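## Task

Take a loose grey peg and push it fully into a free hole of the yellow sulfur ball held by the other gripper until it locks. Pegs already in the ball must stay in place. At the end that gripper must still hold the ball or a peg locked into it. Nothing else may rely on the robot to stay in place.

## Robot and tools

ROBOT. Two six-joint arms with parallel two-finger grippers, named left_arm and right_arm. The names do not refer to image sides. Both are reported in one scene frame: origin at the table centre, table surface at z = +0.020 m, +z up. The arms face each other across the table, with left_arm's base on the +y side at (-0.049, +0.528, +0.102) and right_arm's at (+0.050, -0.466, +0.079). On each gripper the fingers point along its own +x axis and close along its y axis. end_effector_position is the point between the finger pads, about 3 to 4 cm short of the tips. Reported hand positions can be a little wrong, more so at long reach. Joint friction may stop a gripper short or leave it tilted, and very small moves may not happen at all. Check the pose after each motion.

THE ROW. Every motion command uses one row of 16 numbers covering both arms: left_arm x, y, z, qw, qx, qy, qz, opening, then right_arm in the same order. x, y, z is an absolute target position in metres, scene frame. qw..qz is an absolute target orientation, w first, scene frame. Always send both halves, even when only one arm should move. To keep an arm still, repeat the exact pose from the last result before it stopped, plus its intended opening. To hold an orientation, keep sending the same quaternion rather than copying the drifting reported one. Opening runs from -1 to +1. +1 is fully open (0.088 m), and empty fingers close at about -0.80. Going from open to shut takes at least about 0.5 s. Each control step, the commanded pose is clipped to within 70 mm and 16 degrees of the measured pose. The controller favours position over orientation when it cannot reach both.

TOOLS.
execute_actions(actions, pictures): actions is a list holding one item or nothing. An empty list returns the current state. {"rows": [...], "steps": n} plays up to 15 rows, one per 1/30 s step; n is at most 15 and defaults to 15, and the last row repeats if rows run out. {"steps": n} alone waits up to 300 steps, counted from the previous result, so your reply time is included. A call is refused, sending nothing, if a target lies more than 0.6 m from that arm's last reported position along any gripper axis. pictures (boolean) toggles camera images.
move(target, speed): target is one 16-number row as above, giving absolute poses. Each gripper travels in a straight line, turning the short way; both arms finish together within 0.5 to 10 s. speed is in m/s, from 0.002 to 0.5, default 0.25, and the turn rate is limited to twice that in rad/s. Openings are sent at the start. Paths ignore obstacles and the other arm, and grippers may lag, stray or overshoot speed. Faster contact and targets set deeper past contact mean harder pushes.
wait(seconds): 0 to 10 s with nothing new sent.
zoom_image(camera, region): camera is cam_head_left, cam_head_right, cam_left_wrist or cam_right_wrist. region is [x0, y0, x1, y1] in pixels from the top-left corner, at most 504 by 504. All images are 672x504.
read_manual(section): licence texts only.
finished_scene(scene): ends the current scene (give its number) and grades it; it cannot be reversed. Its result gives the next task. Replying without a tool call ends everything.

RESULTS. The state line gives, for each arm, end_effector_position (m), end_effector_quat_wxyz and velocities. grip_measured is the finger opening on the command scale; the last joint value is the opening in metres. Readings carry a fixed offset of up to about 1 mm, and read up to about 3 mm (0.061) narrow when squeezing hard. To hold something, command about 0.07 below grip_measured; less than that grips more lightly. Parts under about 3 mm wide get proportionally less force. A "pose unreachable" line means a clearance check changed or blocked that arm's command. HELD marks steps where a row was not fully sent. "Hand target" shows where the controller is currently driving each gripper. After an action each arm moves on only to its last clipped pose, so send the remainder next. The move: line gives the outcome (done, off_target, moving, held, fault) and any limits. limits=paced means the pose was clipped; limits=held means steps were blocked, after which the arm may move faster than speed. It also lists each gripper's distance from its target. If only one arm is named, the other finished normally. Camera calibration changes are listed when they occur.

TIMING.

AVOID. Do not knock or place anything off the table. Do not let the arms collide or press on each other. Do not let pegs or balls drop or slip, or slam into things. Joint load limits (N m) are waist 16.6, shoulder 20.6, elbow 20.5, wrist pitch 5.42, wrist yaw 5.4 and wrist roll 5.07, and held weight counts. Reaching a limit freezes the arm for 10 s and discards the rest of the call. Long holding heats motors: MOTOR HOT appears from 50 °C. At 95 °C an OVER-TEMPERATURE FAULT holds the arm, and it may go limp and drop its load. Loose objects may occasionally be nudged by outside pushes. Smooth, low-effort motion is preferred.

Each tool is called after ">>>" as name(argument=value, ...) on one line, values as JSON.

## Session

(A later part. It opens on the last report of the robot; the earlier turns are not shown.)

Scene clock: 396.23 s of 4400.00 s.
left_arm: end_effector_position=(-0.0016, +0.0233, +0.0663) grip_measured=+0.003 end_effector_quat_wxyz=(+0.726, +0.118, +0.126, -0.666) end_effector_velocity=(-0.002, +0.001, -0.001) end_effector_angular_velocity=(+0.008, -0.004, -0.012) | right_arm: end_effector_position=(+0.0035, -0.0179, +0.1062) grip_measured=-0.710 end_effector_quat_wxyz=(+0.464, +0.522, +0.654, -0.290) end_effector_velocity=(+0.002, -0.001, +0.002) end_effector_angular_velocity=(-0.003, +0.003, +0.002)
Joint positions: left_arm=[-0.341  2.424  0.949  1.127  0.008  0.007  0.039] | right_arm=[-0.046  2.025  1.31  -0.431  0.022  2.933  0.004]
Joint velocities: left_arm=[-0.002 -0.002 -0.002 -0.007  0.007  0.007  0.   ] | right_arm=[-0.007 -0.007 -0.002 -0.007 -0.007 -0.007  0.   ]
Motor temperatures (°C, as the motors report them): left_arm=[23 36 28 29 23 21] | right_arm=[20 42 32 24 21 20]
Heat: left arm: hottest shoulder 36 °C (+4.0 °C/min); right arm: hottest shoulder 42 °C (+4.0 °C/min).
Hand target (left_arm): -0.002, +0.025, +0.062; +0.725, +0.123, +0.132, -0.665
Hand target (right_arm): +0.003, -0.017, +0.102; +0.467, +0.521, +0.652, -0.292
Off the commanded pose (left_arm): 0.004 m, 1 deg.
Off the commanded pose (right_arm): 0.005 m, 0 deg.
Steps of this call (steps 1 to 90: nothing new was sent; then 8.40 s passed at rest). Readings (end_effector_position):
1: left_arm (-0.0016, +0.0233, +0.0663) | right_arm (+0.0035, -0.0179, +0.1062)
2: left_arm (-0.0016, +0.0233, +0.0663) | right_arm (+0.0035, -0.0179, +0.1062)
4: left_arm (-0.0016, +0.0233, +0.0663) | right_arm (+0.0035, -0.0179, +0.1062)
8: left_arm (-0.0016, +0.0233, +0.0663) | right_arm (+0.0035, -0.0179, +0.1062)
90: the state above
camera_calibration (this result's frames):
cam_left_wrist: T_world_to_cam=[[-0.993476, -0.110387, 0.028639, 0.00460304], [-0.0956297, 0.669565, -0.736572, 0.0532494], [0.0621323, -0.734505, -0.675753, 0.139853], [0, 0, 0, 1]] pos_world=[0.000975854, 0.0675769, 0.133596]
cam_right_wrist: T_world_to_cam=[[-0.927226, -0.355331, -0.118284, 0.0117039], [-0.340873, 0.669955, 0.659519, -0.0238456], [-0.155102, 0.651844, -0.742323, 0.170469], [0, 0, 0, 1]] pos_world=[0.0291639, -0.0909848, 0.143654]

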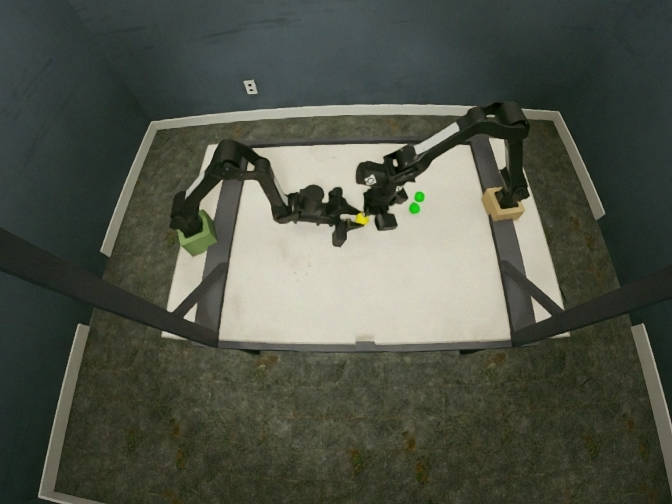

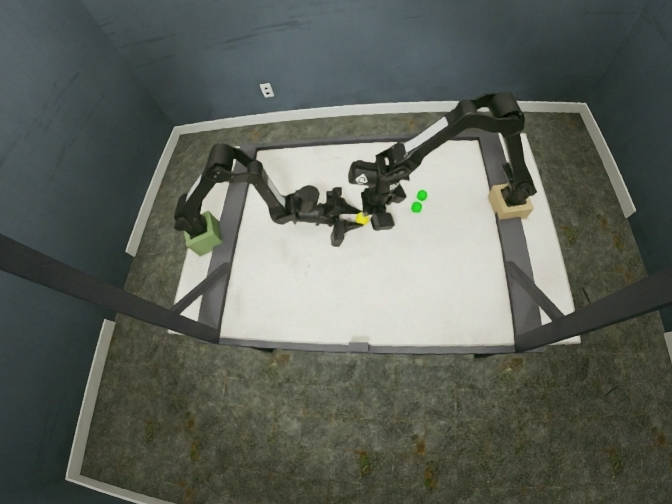

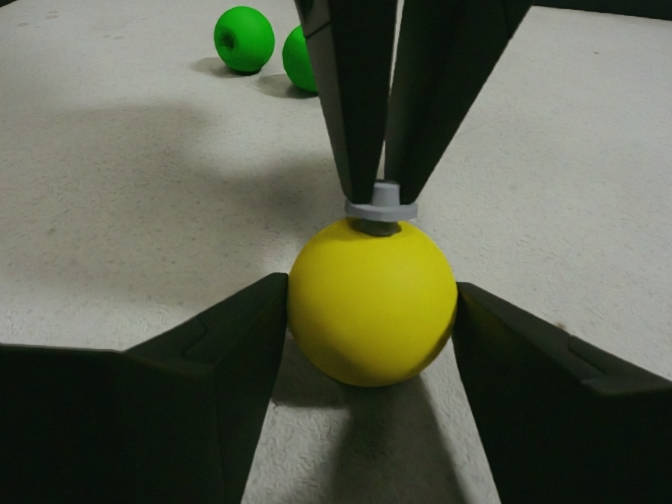

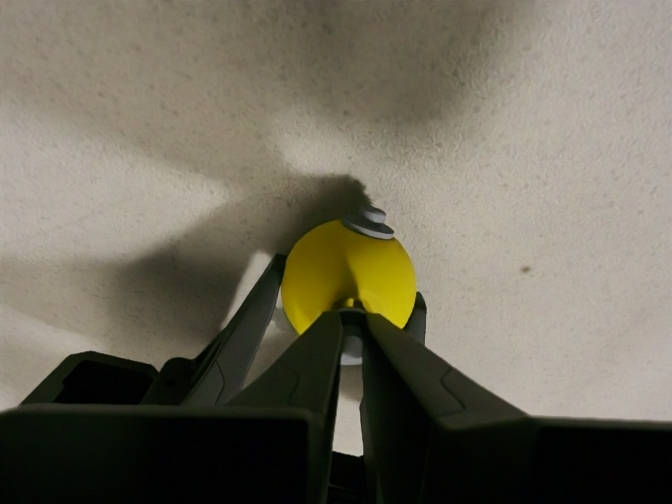

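>>> move(target=[-0.0017, 0.0245, 0.062, 0.725, 0.123, 0.132, -0.665, -0.07, 0.0042, -0.027, 0.116, 0.467, 0.5208, 0.6521, -0.2923, -0.78], speed=0.03)

>>> move(target=[-0.0017, 0.0245, 0.062, 0.725, 0.123, 0.132, -0.665, -0.07, 0.004, -0.0201, 0.1015, 0.467, 0.5208, 0.6521, -0.2923, -0.78], speed=0.02)

>>> zoom_image(camera="cam_right_wrist", region=[300, 265, 410, 345])

>>> zoom_image(camera="cam_left_wrist", region=[320, 160, 440, 260])

Scene clock: 431.40 s of 4400.00 s.
left_arm: end_effector_position=(-0.0016, +0.0234, +0.0662) grip_measured=+0.003 end_effector_quat_wxyz=(+0.726, +0.119, +0.127, -0.666) end_effector_velocity=(+0.000, -0.002, +0.003) end_effector_angular_velocity=(-0.014, +0.017, +0.012) | right_arm: end_effector_position=(+0.0042, -0.0241, +0.1147) grip_measured=-0.710 end_effector_quat_wxyz=(+0.466, +0.520, +0.653, -0.292) end_effector_velocity=(-0.001, -0.007, -0.003) end_effector_angular_velocity=(-0.029, +0.020, -0.000)
Joint positions: left_arm=[-0.341  2.424  0.949  1.126  0.008  0.007  0.039] | right_arm=[-0.046  1.993  1.303 -0.462  0.022  2.933  0.004]
Joint velocities: left_arm=[-0.002 -0.002  0.002  0.007 -0.007 -0.022 -0.   ] | right_arm=[-0.002 -0.002 -0.007 -0.022 -0.022  0.007  0.   ]
Motor temperatures (°C, as the motors report them): left_arm=[23 37 27 28 23 21] | right_arm=[20 41 33 24 21 20]
Heat: left arm: hottest shoulder 37 °C (+2.0 °C/min); right arm: hottest shoulder 41 °C (-2.0 °C/min).
Hand target (left_arm): -0.002, +0.025, +0.062; +0.725, +0.123, +0.132, -0.665
Hand target (right_arm): +0.004, -0.027, +0.116; +0.467, +0.521, +0.652, -0.292
Off the commanded pose (left_arm): 0.004 m, 1 deg.
Off the commanded pose (right_arm): 0.003 m, 0 deg.
After step 90, 31.43 s passed at rest.
move: done
camera_calibration (this result's frames):
cam_left_wrist: T_world_to_cam=[[-0.993475, -0.110398, 0.0286331, 0.00460636], [-0.0956565, 0.669845, -0.736314, 0.0531489], [0.0621077, -0.734248, -0.676034, 0.139834], [0, 0, 0, 1]] pos_world=[0.000975593, 0.0675796, 0.133535]
cam_right_wrist: T_world_to_cam=[[-0.927137, -0.356132, -0.116561, 0.0109149], [-0.341372, 0.674439, 0.654673, -0.0243542], [-0.154537, 0.646762, -0.746871, 0.181343], [0, 0, 0, 1]] pos_world=[0.02983, -0.096973, 0.152656]

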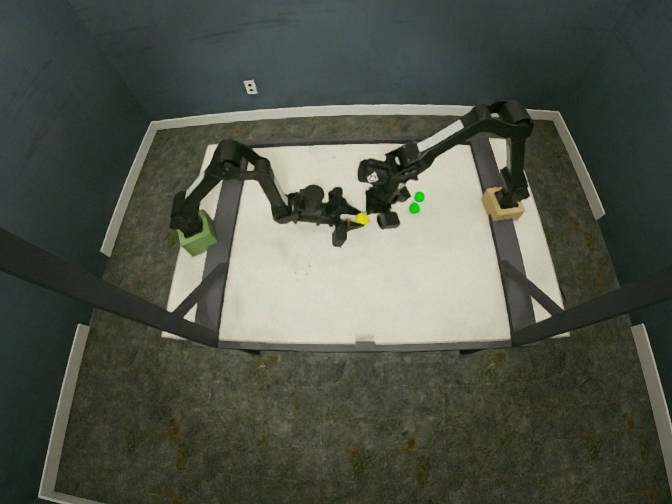

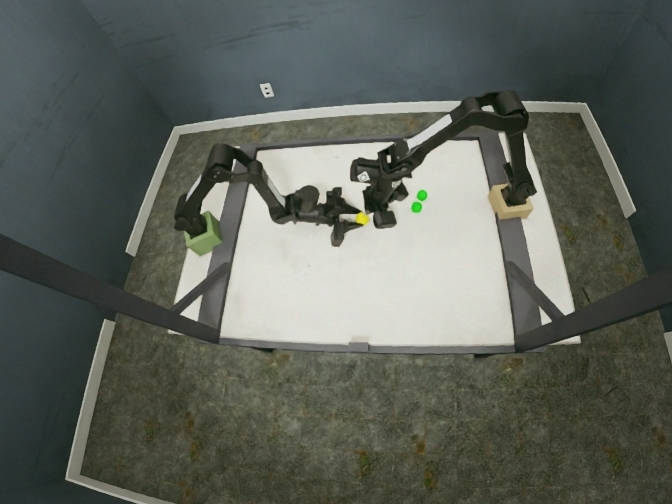

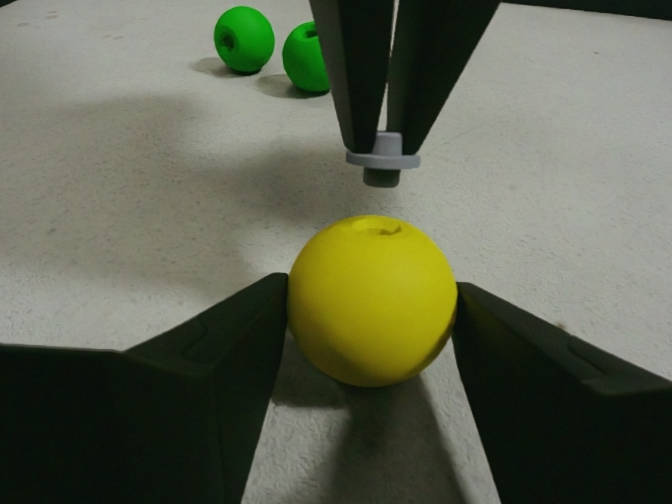

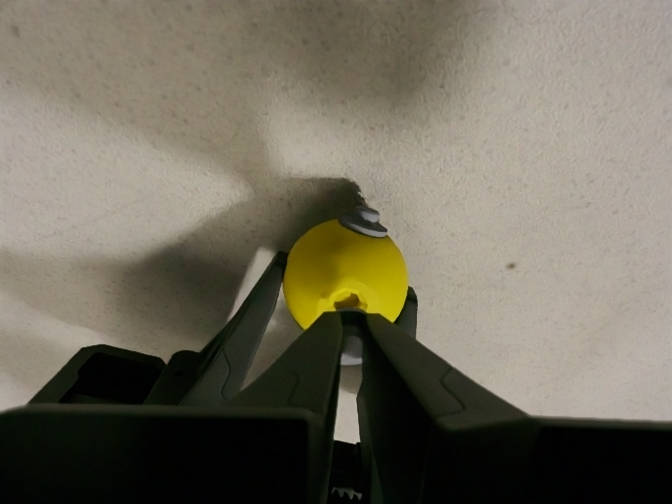

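Scene clock: 432.33 s of 4400.00 s.
left_arm: end_effector_position=(-0.0016, +0.0233, +0.0663) grip_measured=+0.003 end_effector_quat_wxyz=(+0.726, +0.118, +0.126, -0.666) end_effector_velocity=(+0.002, +0.000, +0.002) end_effector_angular_velocity=(-0.006, -0.010, +0.007) | right_arm: end_effector_position=(+0.0035, -0.0182, +0.1093) grip_measured=-0.710 end_effector_quat_wxyz=(+0.461, +0.524, +0.656, -0.287) end_effector_velocity=(+0.002, -0.002, -0.000) end_effector_angular_velocity=(-0.008, +0.009, -0.011)
Joint positions: left_arm=[-0.341  2.424  0.949  1.127  0.008  0.007  0.039] | right_arm=[-0.046  2.013  1.303 -0.424  0.022  2.933  0.004]
Joint velocities: left_arm=[ 0.002 -0.002 -0.002  0.007 -0.007  0.007 -0.   ] | right_arm=[-0.007 -0.002 -0.002 -0.007 -0.007  0.007 -0.   ]
Motor temperatures (°C, as the motors report them): left_arm=[23 38 27 29 23 21] | right_arm=[20 41 33 24 21 20]
Heat: left arm: hottest shoulder 38 °C (+3.0 °C/min); right arm: hottest shoulder 41 °C (-2.0 °C/min).
Hand target (left_arm): -0.002, +0.025, +0.062; +0.725, +0.123, +0.132, -0.665
Hand target (right_arm): +0.004, -0.020, +0.102; +0.467, +0.521, +0.652, -0.292
Off the commanded pose (left_arm): 0.004 m, 1 deg.
Off the commanded pose (right_arm): 0.008 m, 1 deg.
move: done
camera_calibration (this result's frames):
cam_left_wrist: T_world_to_cam=[[-0.993476, -0.110387, 0.028639, 0.00460304], [-0.0956297, 0.669565, -0.736572, 0.0532494], [0.0621323, -0.734505, -0.675753, 0.139853], [0, 0, 0, 1]] pos_world=[0.000975854, 0.0675769, 0.133596]
cam_right_wrist: T_world_to_cam=[[-0.927357, -0.354152, -0.120765, 0.0122797], [-0.340146, 0.663419, 0.666465, -0.0265256], [-0.155913, 0.659129, -0.735691, 0.172371], [0, 0, 0, 1]] pos_world=[0.0292399, -0.0916682, 0.145973]

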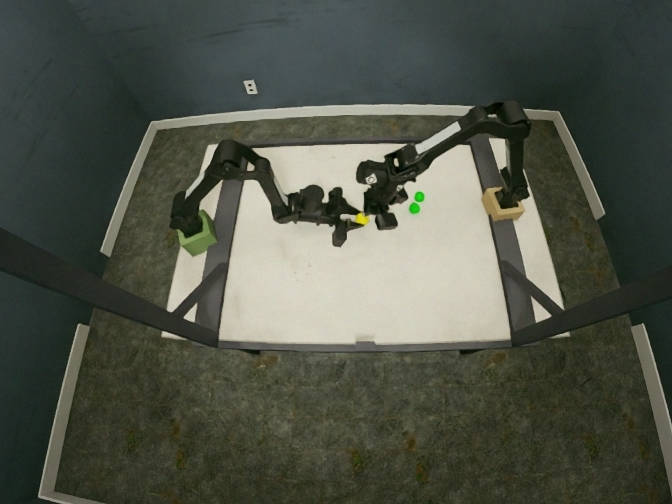

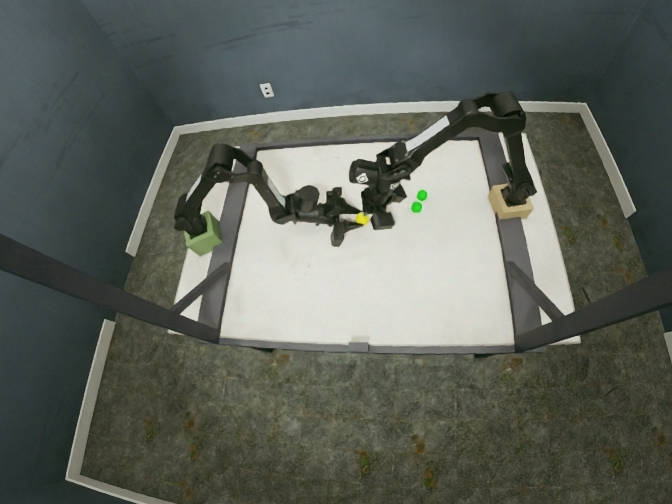

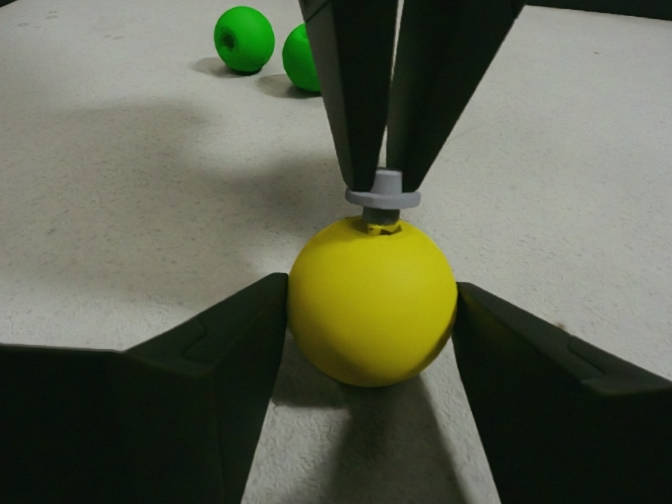

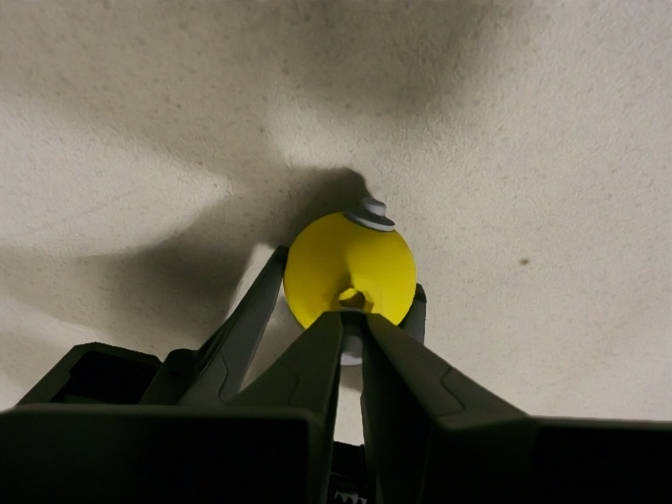

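Region (300, 265, 410, 345) of cam_right_wrist's 672x504 image, scaled by 4.582, with more detail than that image has; it fills the top 367 rows of this view, and the rest is white.

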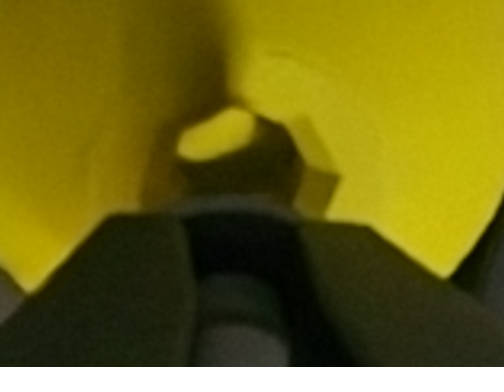

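Region (320, 160, 440, 260) of cam_left_wrist's 672x504 image, scaled by 4.200, with more detail than that image has.

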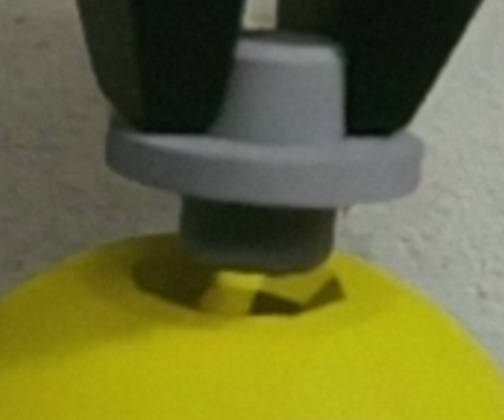

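>>> move(target=[-0.0017, 0.0245, 0.062, 0.725, 0.123, 0.132, -0.665, -0.07, 0.0046, -0.0239, 0.0985, 0.4733, 0.5156, 0.6484, -0.2994, -0.78], speed=0.015)

>>> zoom_image(camera="cam_right_wrist", region=[300, 265, 410, 345])

>>> zoom_image(camera="cam_left_wrist", region=[320, 160, 440, 260])

Scene clock: 467.67 s of 4400.00 s.
left_arm: end_effector_position=(-0.0016, +0.0234, +0.0662) grip_measured=+0.003 end_effector_quat_wxyz=(+0.726, +0.119, +0.127, -0.666) end_effector_velocity=(-0.005, +0.001, -0.001) end_effector_angular_velocity=(+0.008, -0.004, -0.017) | right_arm: end_effector_position=(+0.0039, -0.0218, +0.1061) grip_measured=-0.710 end_effector_quat_wxyz=(+0.468, +0.520, +0.652, -0.293) end_effector_velocity=(+0.002, -0.002, -0.000) end_effector_angular_velocity=(-0.008, -0.003, +0.016)
Joint positions: left_arm=[-0.341  2.424  0.949  1.126  0.008  0.007  0.039] | right_arm=[-0.046  2.017  1.303 -0.441  0.022  2.933  0.004]
Joint velocities: left_arm=[-0.007 -0.002 -0.002 -0.007  0.007  0.007  0.   ] | right_arm=[-0.007 -0.002 -0.002 -0.007 -0.007 -0.022 -0.   ]
Motor temperatures (°C, as the motors report them): left_arm=[23 38 27 28 23 21] | right_arm=[20 41 32 25 21 20]
Heat: left arm: hottest shoulder 38 °C (+1.0 °C/min); right arm: hottest shoulder 41 °C (+0.0 °C/min).
Hand target (left_arm): -0.002, +0.025, +0.062; +0.725, +0.123, +0.132, -0.665
Hand target (right_arm): +0.005, -0.024, +0.099; +0.473, +0.516, +0.649, -0.299
Off the commanded pose (left_arm): 0.004 m, 1 deg.
Off the commanded pose (right_arm): 0.008 m, 1 deg.
After step 90, 30.73 s passed at rest.
move: done
camera_calibration (this result's frames):
cam_left_wrist: T_world_to_cam=[[-0.993475, -0.110398, 0.0286331, 0.00460636], [-0.0956565, 0.669845, -0.736314, 0.0531489], [0.0621077, -0.734248, -0.676034, 0.139834], [0, 0, 0, 1]] pos_world=[0.000975593, 0.0675796, 0.133535]
cam_right_wrist: T_world_to_cam=[[-0.927088, -0.356572, -0.1156, 0.0103948], [-0.341647, 0.676916, 0.651967, -0.0200671], [-0.154222, 0.643926, -0.749383, 0.173606], [0, 0, 0, 1]] pos_world=[0.0295548, -0.0944994, 0.144382]

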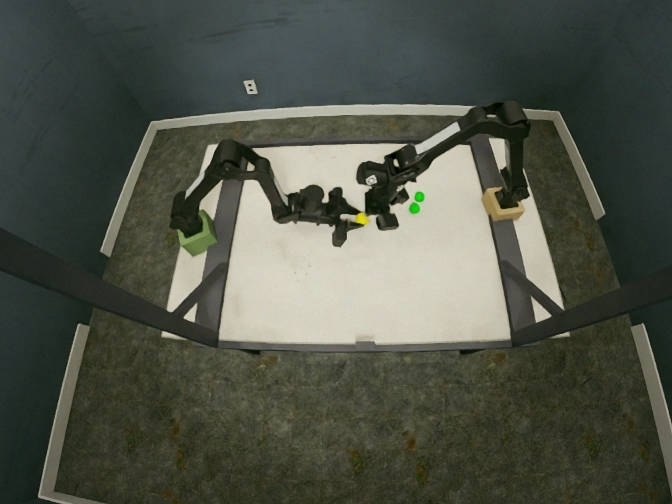

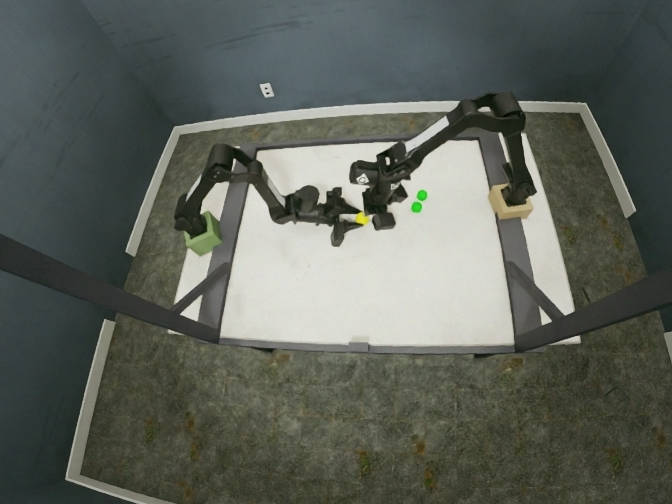

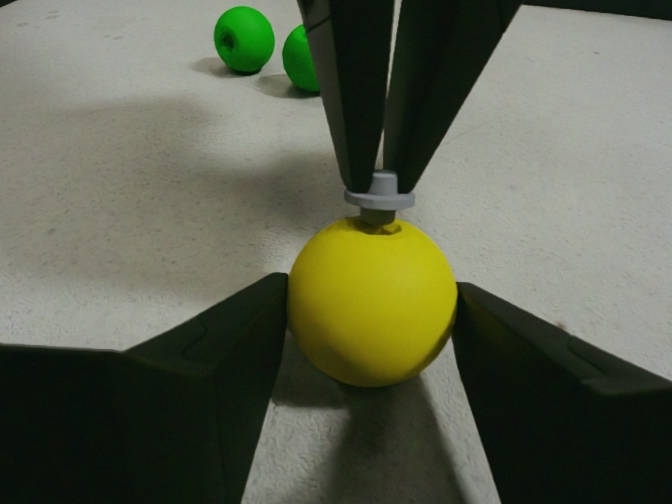

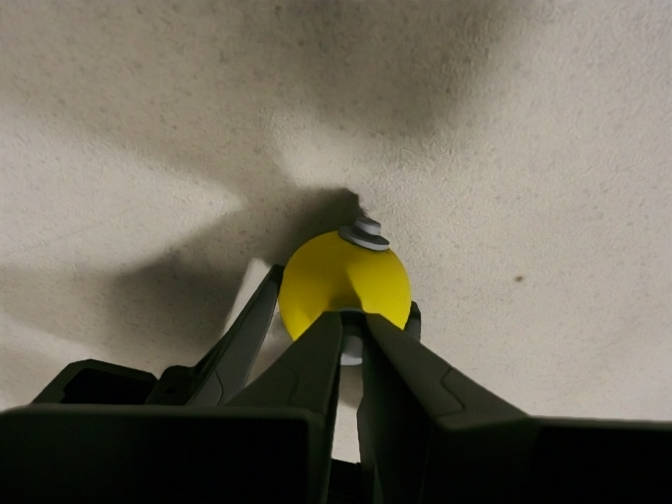

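Region (300, 265, 410, 345) of cam_right_wrist's 672x504 image, scaled by 4.582, with more detail than that image has; it fills the top 367 rows of this view, and the rest is white.

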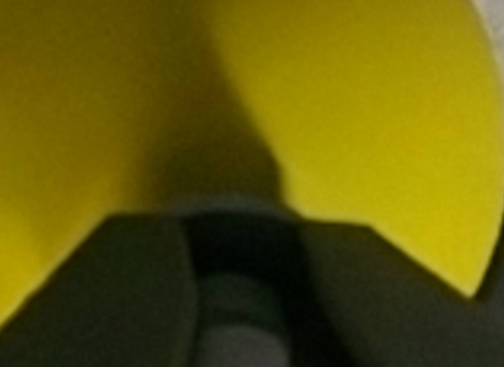

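Region (320, 160, 440, 260) of cam_left_wrist's 672x504 image, scaled by 4.200, with more detail than that image has.

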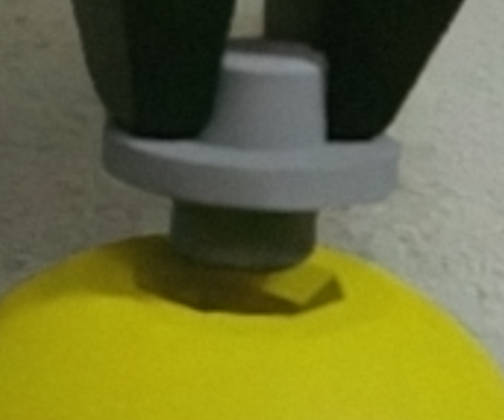

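>>> move(target=[-0.0017, 0.0245, 0.062, 0.725, 0.123, 0.132, -0.665, -0.07, 0.0045, -0.0223, 0.0949, 0.4733, 0.5156, 0.6484, -0.2994, -0.78], speed=0.01)

>>> zoom_image(camera="cam_left_wrist", region=[320, 160, 440, 260])

>>> zoom_image(camera="cam_right_wrist", region=[300, 265, 410, 345])

Scene clock: 475.37 s of 4400.00 s.
left_arm: end_effector_position=(-0.0016, +0.0234, +0.0662) grip_measured=+0.003 end_effector_quat_wxyz=(+0.726, +0.119, +0.127, -0.666) end_effector_velocity=(+0.002, +0.002, -0.004) end_effector_angular_velocity=(+0.022, +0.006, +0.012) | right_arm: end_effector_position=(+0.0038, -0.0211, +0.1028) grip_measured=-0.710 end_effector_quat_wxyz=(+0.468, +0.519, +0.652, -0.294) end_effector_velocity=(-0.002, -0.005, -0.002) end_effector_angular_velocity=(-0.024, +0.021, -0.000)
Joint positions: left_arm=[-0.341  2.424  0.949  1.126  0.008  0.007  0.039] | right_arm=[-0.046  2.026  1.303 -0.434  0.022  2.933  0.004]
Joint velocities: left_arm=[ 0.002 -0.002 -0.002 -0.022 -0.007 -0.007 -0.   ] | right_arm=[-0.002 -0.002 -0.002 -0.022 -0.022  0.007 -0.   ]
Motor temperatures (°C, as the motors report them): left_arm=[23 39 27 28 23 21] | right_arm=[20 41 32 25 21 20]
Heat: left arm: hottest shoulder 39 °C (+2.0 °C/min); right arm: hottest shoulder 41 °C (+0.0 °C/min).
Hand target (left_arm): -0.002, +0.025, +0.062; +0.725, +0.123, +0.132, -0.665
Hand target (right_arm): +0.005, -0.022, +0.095; +0.473, +0.516, +0.648, -0.299
Off the commanded pose (left_arm): 0.004 m, 1 deg.
Off the commanded pose (right_arm): 0.008 m, 1 deg.
After step 90, 3.37 s passed at rest.
move: done
camera_calibration (this result's frames):
cam_left_wrist: T_world_to_cam=[[-0.993475, -0.110398, 0.0286331, 0.00460636], [-0.0956565, 0.669845, -0.736314, 0.0531489], [0.0621077, -0.734248, -0.676034, 0.139834], [0, 0, 0, 1]] pos_world=[0.000975593, 0.0675796, 0.133535]
cam_right_wrist: T_world_to_cam=[[-0.927064, -0.356791, -0.11512, 0.0101468], [-0.341785, 0.678151, 0.650611, -0.0182885], [-0.154063, 0.642504, -0.750635, 0.170773], [0, 0, 0, 1]] pos_world=[0.0294659, -0.0936999, 0.141255]

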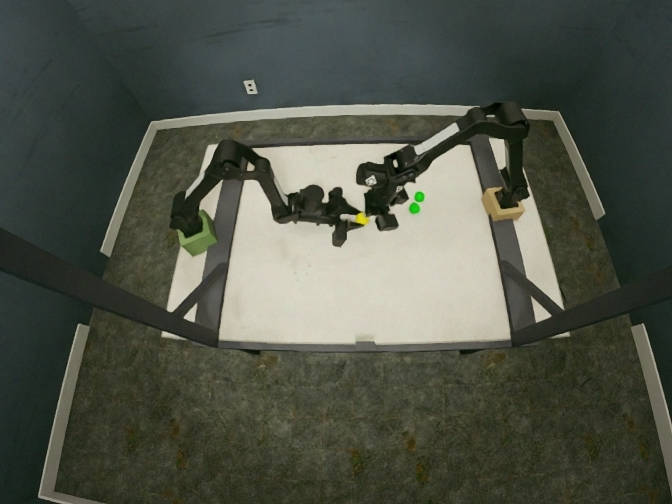

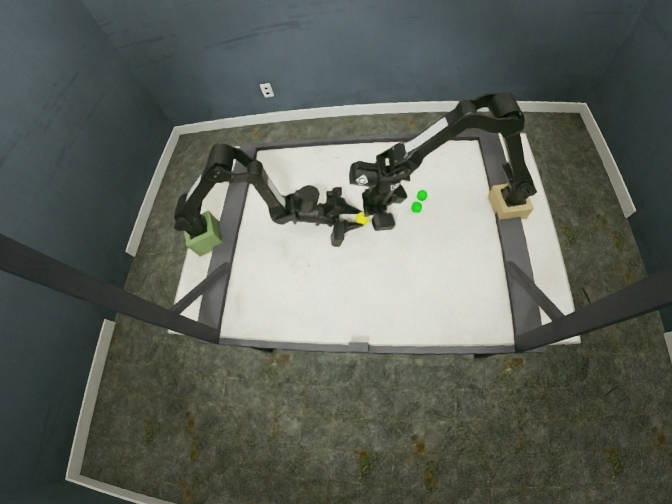

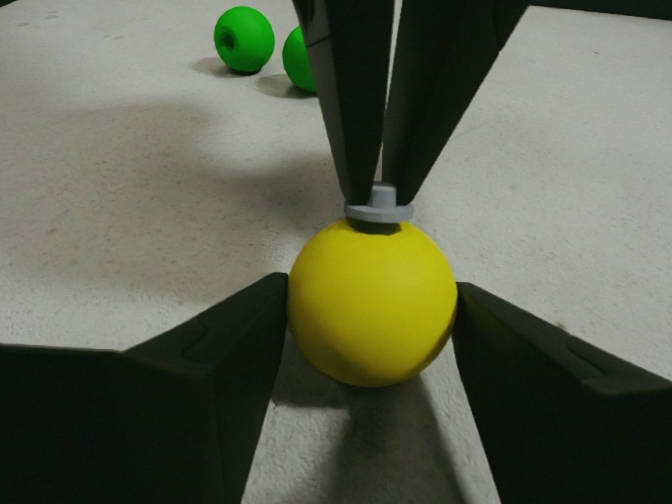

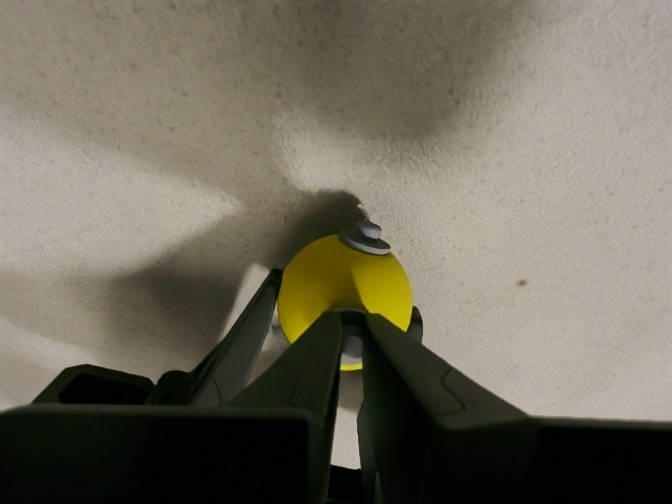

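Region (320, 160, 440, 260) of cam_left_wrist's 672x504 image, scaled by 4.200, with more detail than that image has.

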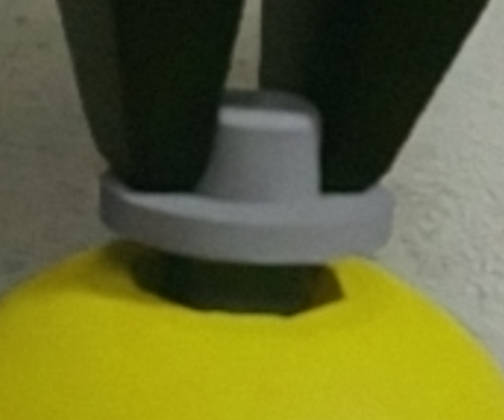

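Region (300, 265, 410, 345) of cam_right_wrist's 672x504 image, scaled by 4.582, with more detail than that image has; it fills the top 367 rows of this view, and the rest is white.

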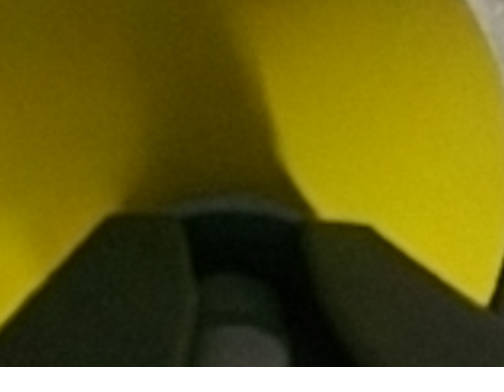

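>>> move(target=[-0.0017, 0.0245, 0.062, 0.725, 0.123, 0.132, -0.665, -0.07, 0.0044, -0.0199, 0.0917, 0.4722, 0.5166, 0.649, -0.2981, -0.78], speed=0.01)

>>> zoom_image(camera="cam_left_wrist", region=[320, 160, 440, 260])

Scene clock: 480.83 s of 4400.00 s.
left_arm: end_effector_position=(-0.0016, +0.0233, +0.0663) grip_measured=+0.003 end_effector_quat_wxyz=(+0.726, +0.118, +0.126, -0.666) end_effector_velocity=(-0.000, +0.003, -0.005) end_effector_angular_velocity=(+0.017, +0.006, +0.007) | right_arm: end_effector_position=(+0.0037, -0.0196, +0.1020) grip_measured=-0.710 end_effector_quat_wxyz=(+0.467, +0.520, +0.653, -0.292) end_effector_velocity=(-0.006, -0.006, -0.004) end_effector_angular_velocity=(-0.030, +0.027, +0.024)
Joint positions: left_arm=[-0.341  2.424  0.949  1.127  0.008  0.007  0.039] | right_arm=[-0.046  2.03   1.303 -0.425  0.022  2.933  0.004]
Joint velocities: left_arm=[-0.002  0.002 -0.007 -0.007 -0.007 -0.007 -0.   ] | right_arm=[ 0.002  0.002 -0.002 -0.022 -0.037 -0.007 -0.   ]
Motor temperatures (°C, as the motors report them): left_arm=[23 39 27 28 23 21] | right_arm=[20 41 32 25 21 20]
Heat: left arm: hottest shoulder 39 °C (+2.0 °C/min); right arm: hottest shoulder 41 °C (+0.0 °C/min).
Hand target (left_arm): -0.002, +0.025, +0.062; +0.725, +0.123, +0.132, -0.665
Hand target (right_arm): +0.004, -0.020, +0.092; +0.472, +0.517, +0.649, -0.298
Off the commanded pose (left_arm): 0.004 m, 1 deg.
Off the commanded pose (right_arm): 0.010 m, 1 deg.
After step 90, 1.13 s passed at rest.
move: off_target (right_arm)
camera_calibration (this result's frames):
cam_left_wrist: T_world_to_cam=[[-0.993476, -0.110387, 0.028639, 0.00460304], [-0.0956297, 0.669565, -0.736572, 0.0532494], [0.0621323, -0.734505, -0.675753, 0.139853], [0, 0, 0, 1]] pos_world=[0.000975854, 0.0675769, 0.133596]
cam_right_wrist: T_world_to_cam=[[-0.927127, -0.35622, -0.116369, 0.010551], [-0.341427, 0.674936, 0.654133, -0.0191818], [-0.154474, 0.646196, -0.747375, 0.168923], [0, 0, 0, 1]] pos_world=[0.0293272, -0.0924525, 0.140024]

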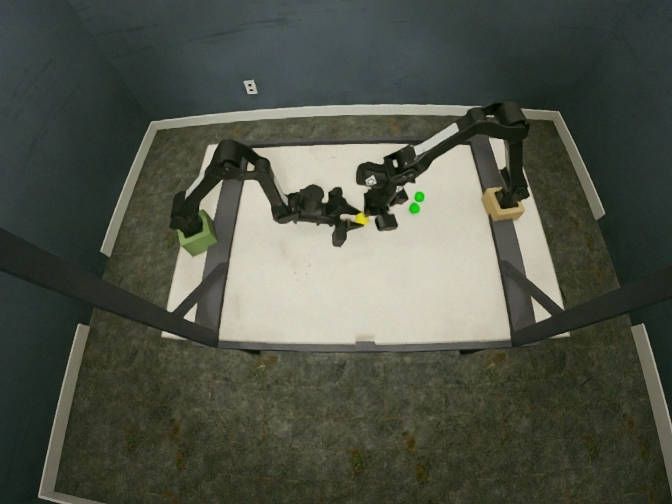

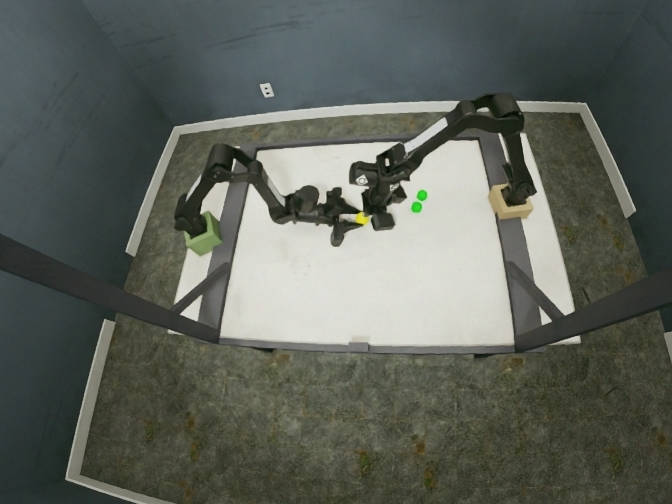

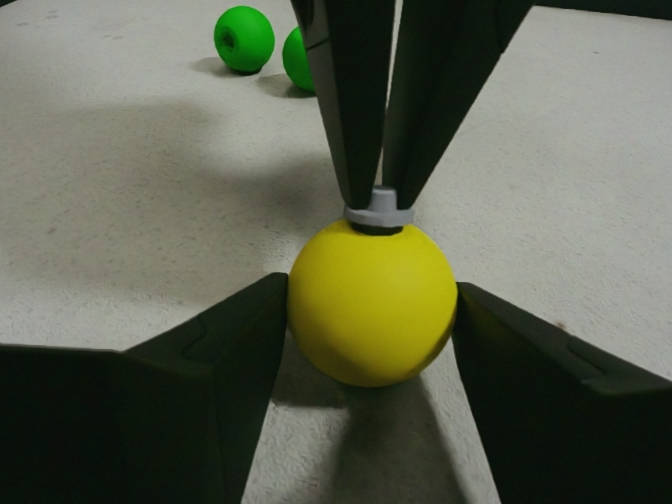

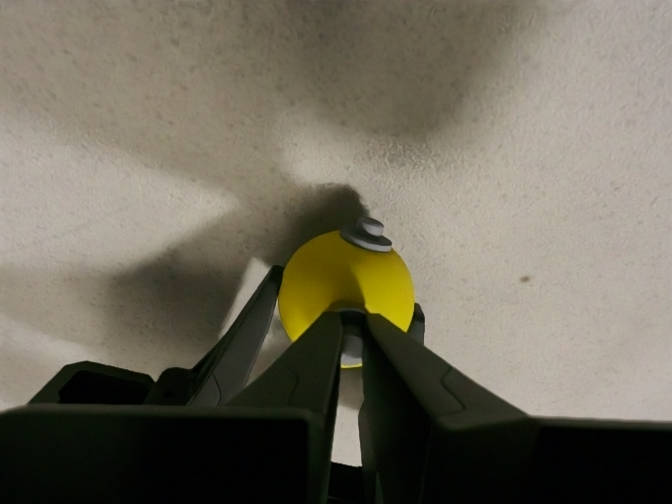

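Region (320, 160, 440, 260) of cam_left_wrist's 672x504 image, scaled by 4.200, with more detail than that image has.

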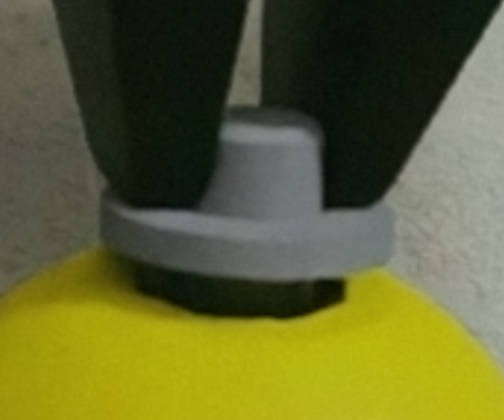

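>>> move(target=[-0.0017, 0.0245, 0.062, 0.725, 0.123, 0.132, -0.665, -0.07, 0.005, -0.0254, 0.0774, 0.4819, 0.5084, 0.6432, -0.309, -0.78], speed=0.015)

>>> zoom_image(camera="cam_left_wrist", region=[320, 160, 440, 260])

Scene clock: 494.60 s of 4400.00 s.
left_arm: end_effector_position=(-0.0016, +0.0233, +0.0666) grip_measured=+0.003 end_effector_quat_wxyz=(+0.726, +0.118, +0.126, -0.666) end_effector_velocity=(+0.002, +0.005, -0.008) end_effector_angular_velocity=(+0.043, -0.010, +0.016) | right_arm: end_effector_position=(+0.0039, -0.0201, +0.0989) grip_measured=-0.710 end_effector_quat_wxyz=(+0.469, +0.519, +0.651, -0.295) end_effector_velocity=(+0.002, +0.001, +0.001) end_effector_angular_velocity=(+0.008, -0.003, -0.012)
Joint positions: left_arm=[-0.341  2.424  0.949  1.127  0.008  0.007  0.039] | right_arm=[-0.046  2.037  1.303 -0.425  0.022  2.933  0.004]
Joint velocities: left_arm=[-0.002 -0.002 -0.007 -0.037 -0.022  0.007 -0.   ] | right_arm=[-0.002 -0.002 -0.002  0.007  0.007  0.007 -0.   ]
Motor temperatures (°C, as the motors report them): left_arm=[23 39 27 28 23 21] | right_arm=[20 40 32 25 21 20]
Heat: left arm: hottest shoulder 39 °C (+1.0 °C/min); right arm: hottest shoulder 40 °C (-1.0 °C/min).
Hand target (left_arm): -0.002, +0.025, +0.062; +0.725, +0.123, +0.132, -0.665
Hand target (right_arm): +0.005, -0.026, +0.078; +0.482, +0.508, +0.643, -0.309
Off the commanded pose (left_arm): 0.005 m, 1 deg.
Off the commanded pose (right_arm): 0.022 m, 3 deg.
After step 90, 8.73 s passed at rest.
move: off_target (right_arm)
camera_calibration (this result's frames):
cam_left_wrist: T_world_to_cam=[[-0.993478, -0.110365, 0.0286507, 0.00459293], [-0.0955763, 0.669005, -0.737087, 0.0535463], [0.0621813, -0.735018, -0.67519, 0.139946], [0, 0, 0, 1]] pos_world=[0.000978709, 0.067547, 0.133827]
cam_right_wrist: T_world_to_cam=[[-0.927176, -0.356655, -0.114639, 0.0100471], [-0.341662, 0.679513, 0.649252, -0.0161827], [-0.15366, 0.641139, -0.751884, 0.167327], [0, 0, 0, 1]] pos_world=[0.0294979, -0.0927, 0.137469]

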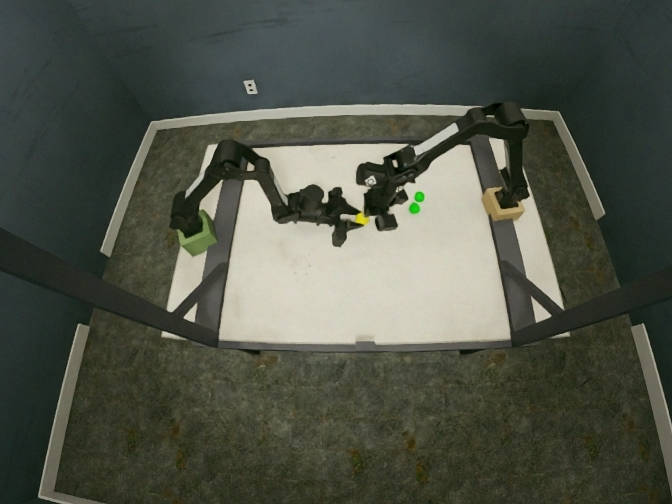

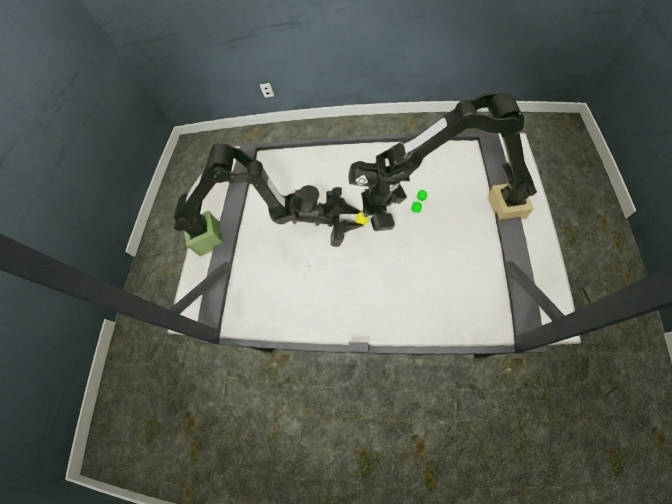

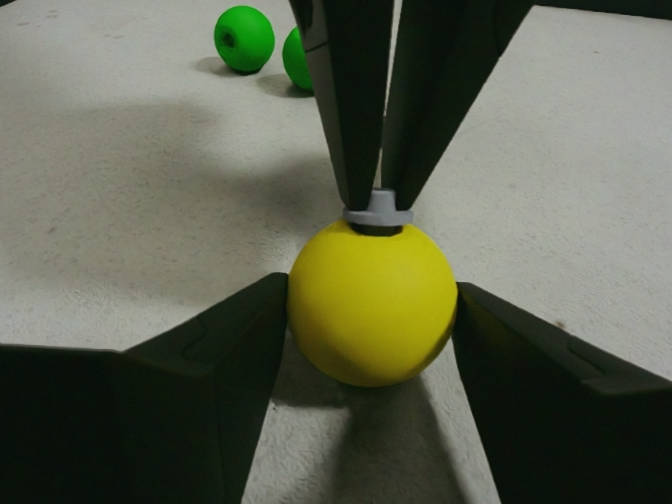

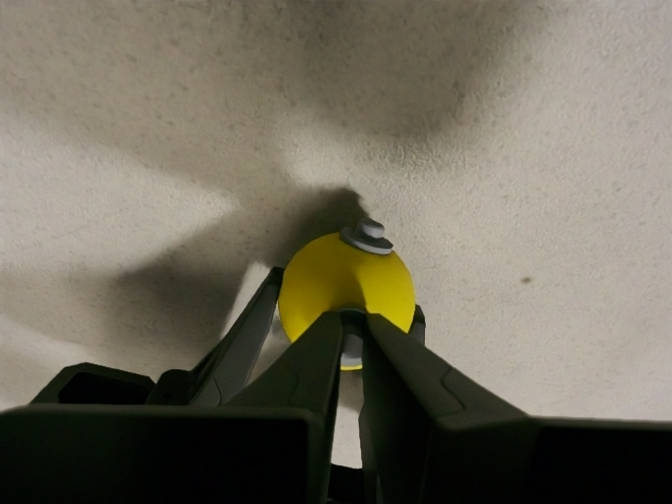

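Region (320, 160, 440, 260) of cam_left_wrist's 672x504 image, scaled by 4.200, with more detail than that image has.

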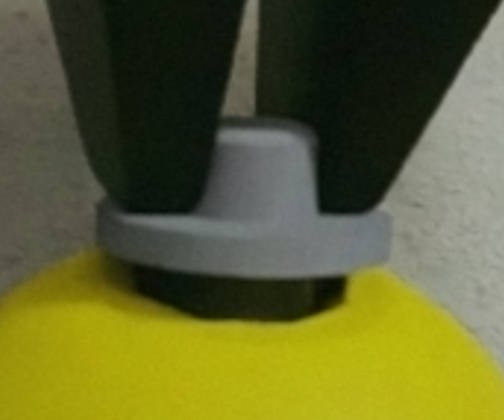

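>>> move(target=[-0.0017, 0.0245, 0.062, 0.725, 0.123, 0.132, -0.665, -0.07, 0.0057, -0.0313, 0.0669, 0.4891, 0.5022, 0.6387, -0.3174, -0.78], speed=0.015)

>>> zoom_image(camera="cam_left_wrist", region=[320, 160, 440, 260])

Scene clock: 515.80 s of 4400.00 s.
left_arm: end_effector_position=(-0.0016, +0.0233, +0.0666) grip_measured=+0.003 end_effector_quat_wxyz=(+0.726, +0.118, +0.126, -0.666) end_effector_velocity=(-0.000, +0.001, -0.001) end_effector_angular_velocity=(+0.007, +0.005, +0.007) | right_arm: end_effector_position=(+0.0042, -0.0209, +0.0969) grip_measured=-0.710 end_effector_quat_wxyz=(+0.470, +0.518, +0.651, -0.296) end_effector_velocity=(+0.000, -0.001, -0.001) end_effector_angular_velocity=(-0.008, +0.003, +0.007)
Joint positions: left_arm=[-0.341  2.423  0.949  1.126  0.008  0.007  0.039] | right_arm=[-0.047  2.04   1.299 -0.422  0.022  2.933  0.004]
Joint velocities: left_arm=[-0.002 -0.002 -0.002 -0.007 -0.007 -0.007 -0.   ] | right_arm=[-0.002  0.002  0.002 -0.007 -0.007 -0.007 -0.   ]
Motor temperatures (°C, as the motors report them): left_arm=[23 39 27 28 23 21] | right_arm=[20 37 31 26 21 20]
Heat: left arm: hottest shoulder 39 °C (+1.0 °C/min); right arm: hottest shoulder 37 °C (-3.0 °C/min).
Hand target (left_arm): -0.002, +0.025, +0.062; +0.725, +0.123, +0.132, -0.665
Hand target (right_arm): +0.006, -0.033, +0.068; +0.489, +0.502, +0.639, -0.318
Off the commanded pose (left_arm): 0.005 m, 1 deg.
Off the commanded pose (right_arm): 0.032 m, 4 deg.
After step 90, 15.50 s passed at rest.
move: off_target (right_arm)
camera_calibration (this result's frames):
cam_left_wrist: T_world_to_cam=[[-0.993477, -0.110376, 0.0286448, 0.0045928], [-0.095603, 0.669285, -0.736829, 0.0535416], [0.0621568, -0.734762, -0.675472, 0.139981], [0, 0, 0, 1]] pos_world=[0.00098079, 0.0675252, 0.133873]
cam_right_wrist: T_world_to_cam=[[-0.927269, -0.356691, -0.113772, 0.00967934], [-0.341648, 0.681855, 0.6468, -0.013919], [-0.153132, 0.638628, -0.754126, 0.166508], [0, 0, 0, 1]] pos_world=[0.0297177, -0.0933934, 0.135672]

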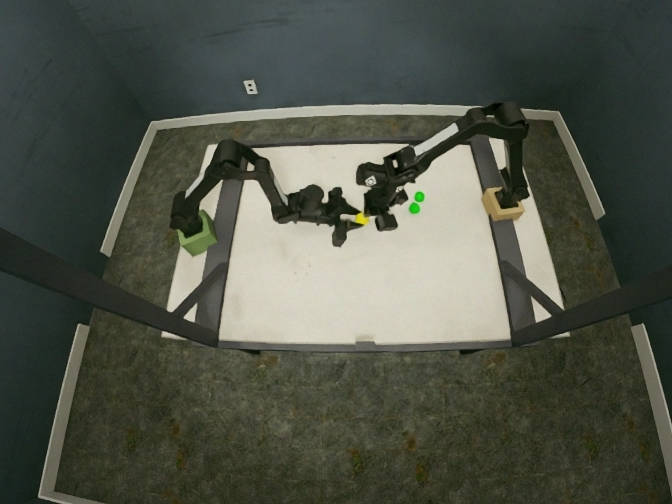

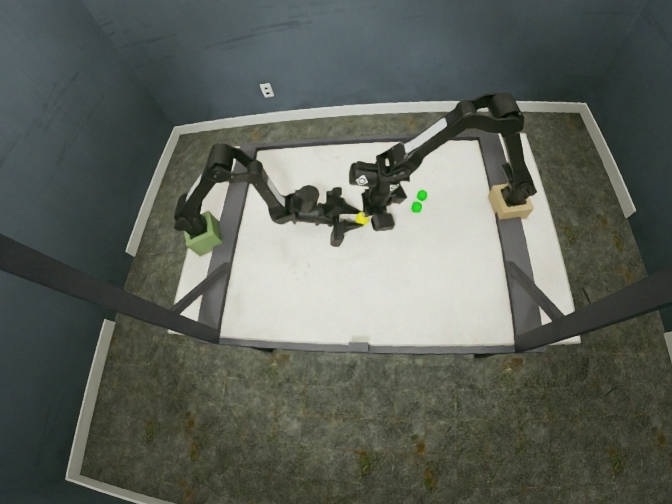

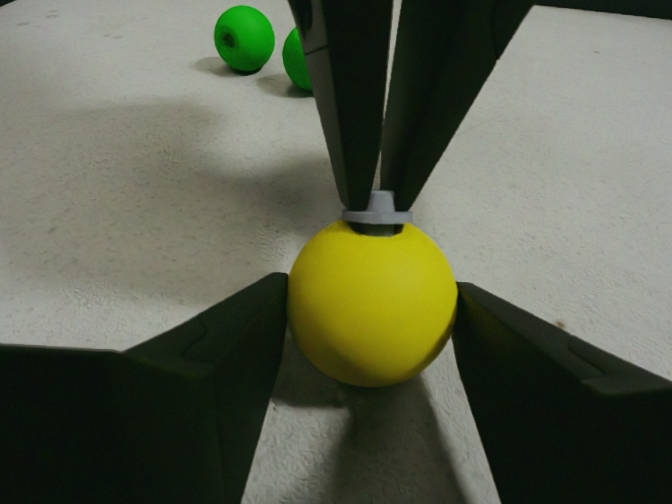

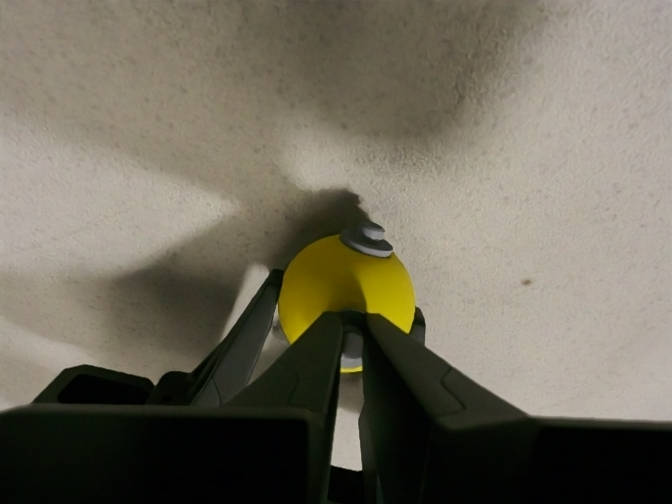

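Region (320, 160, 440, 260) of cam_left_wrist's 672x504 image, scaled by 4.200, with more detail than that image has.

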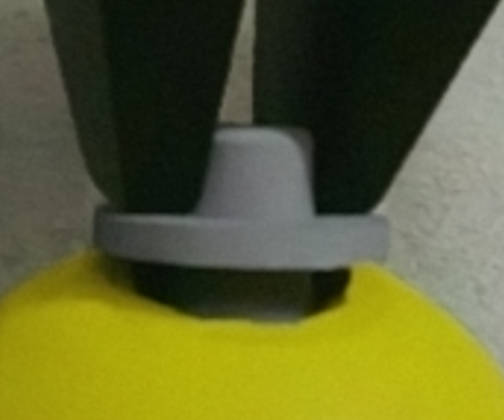

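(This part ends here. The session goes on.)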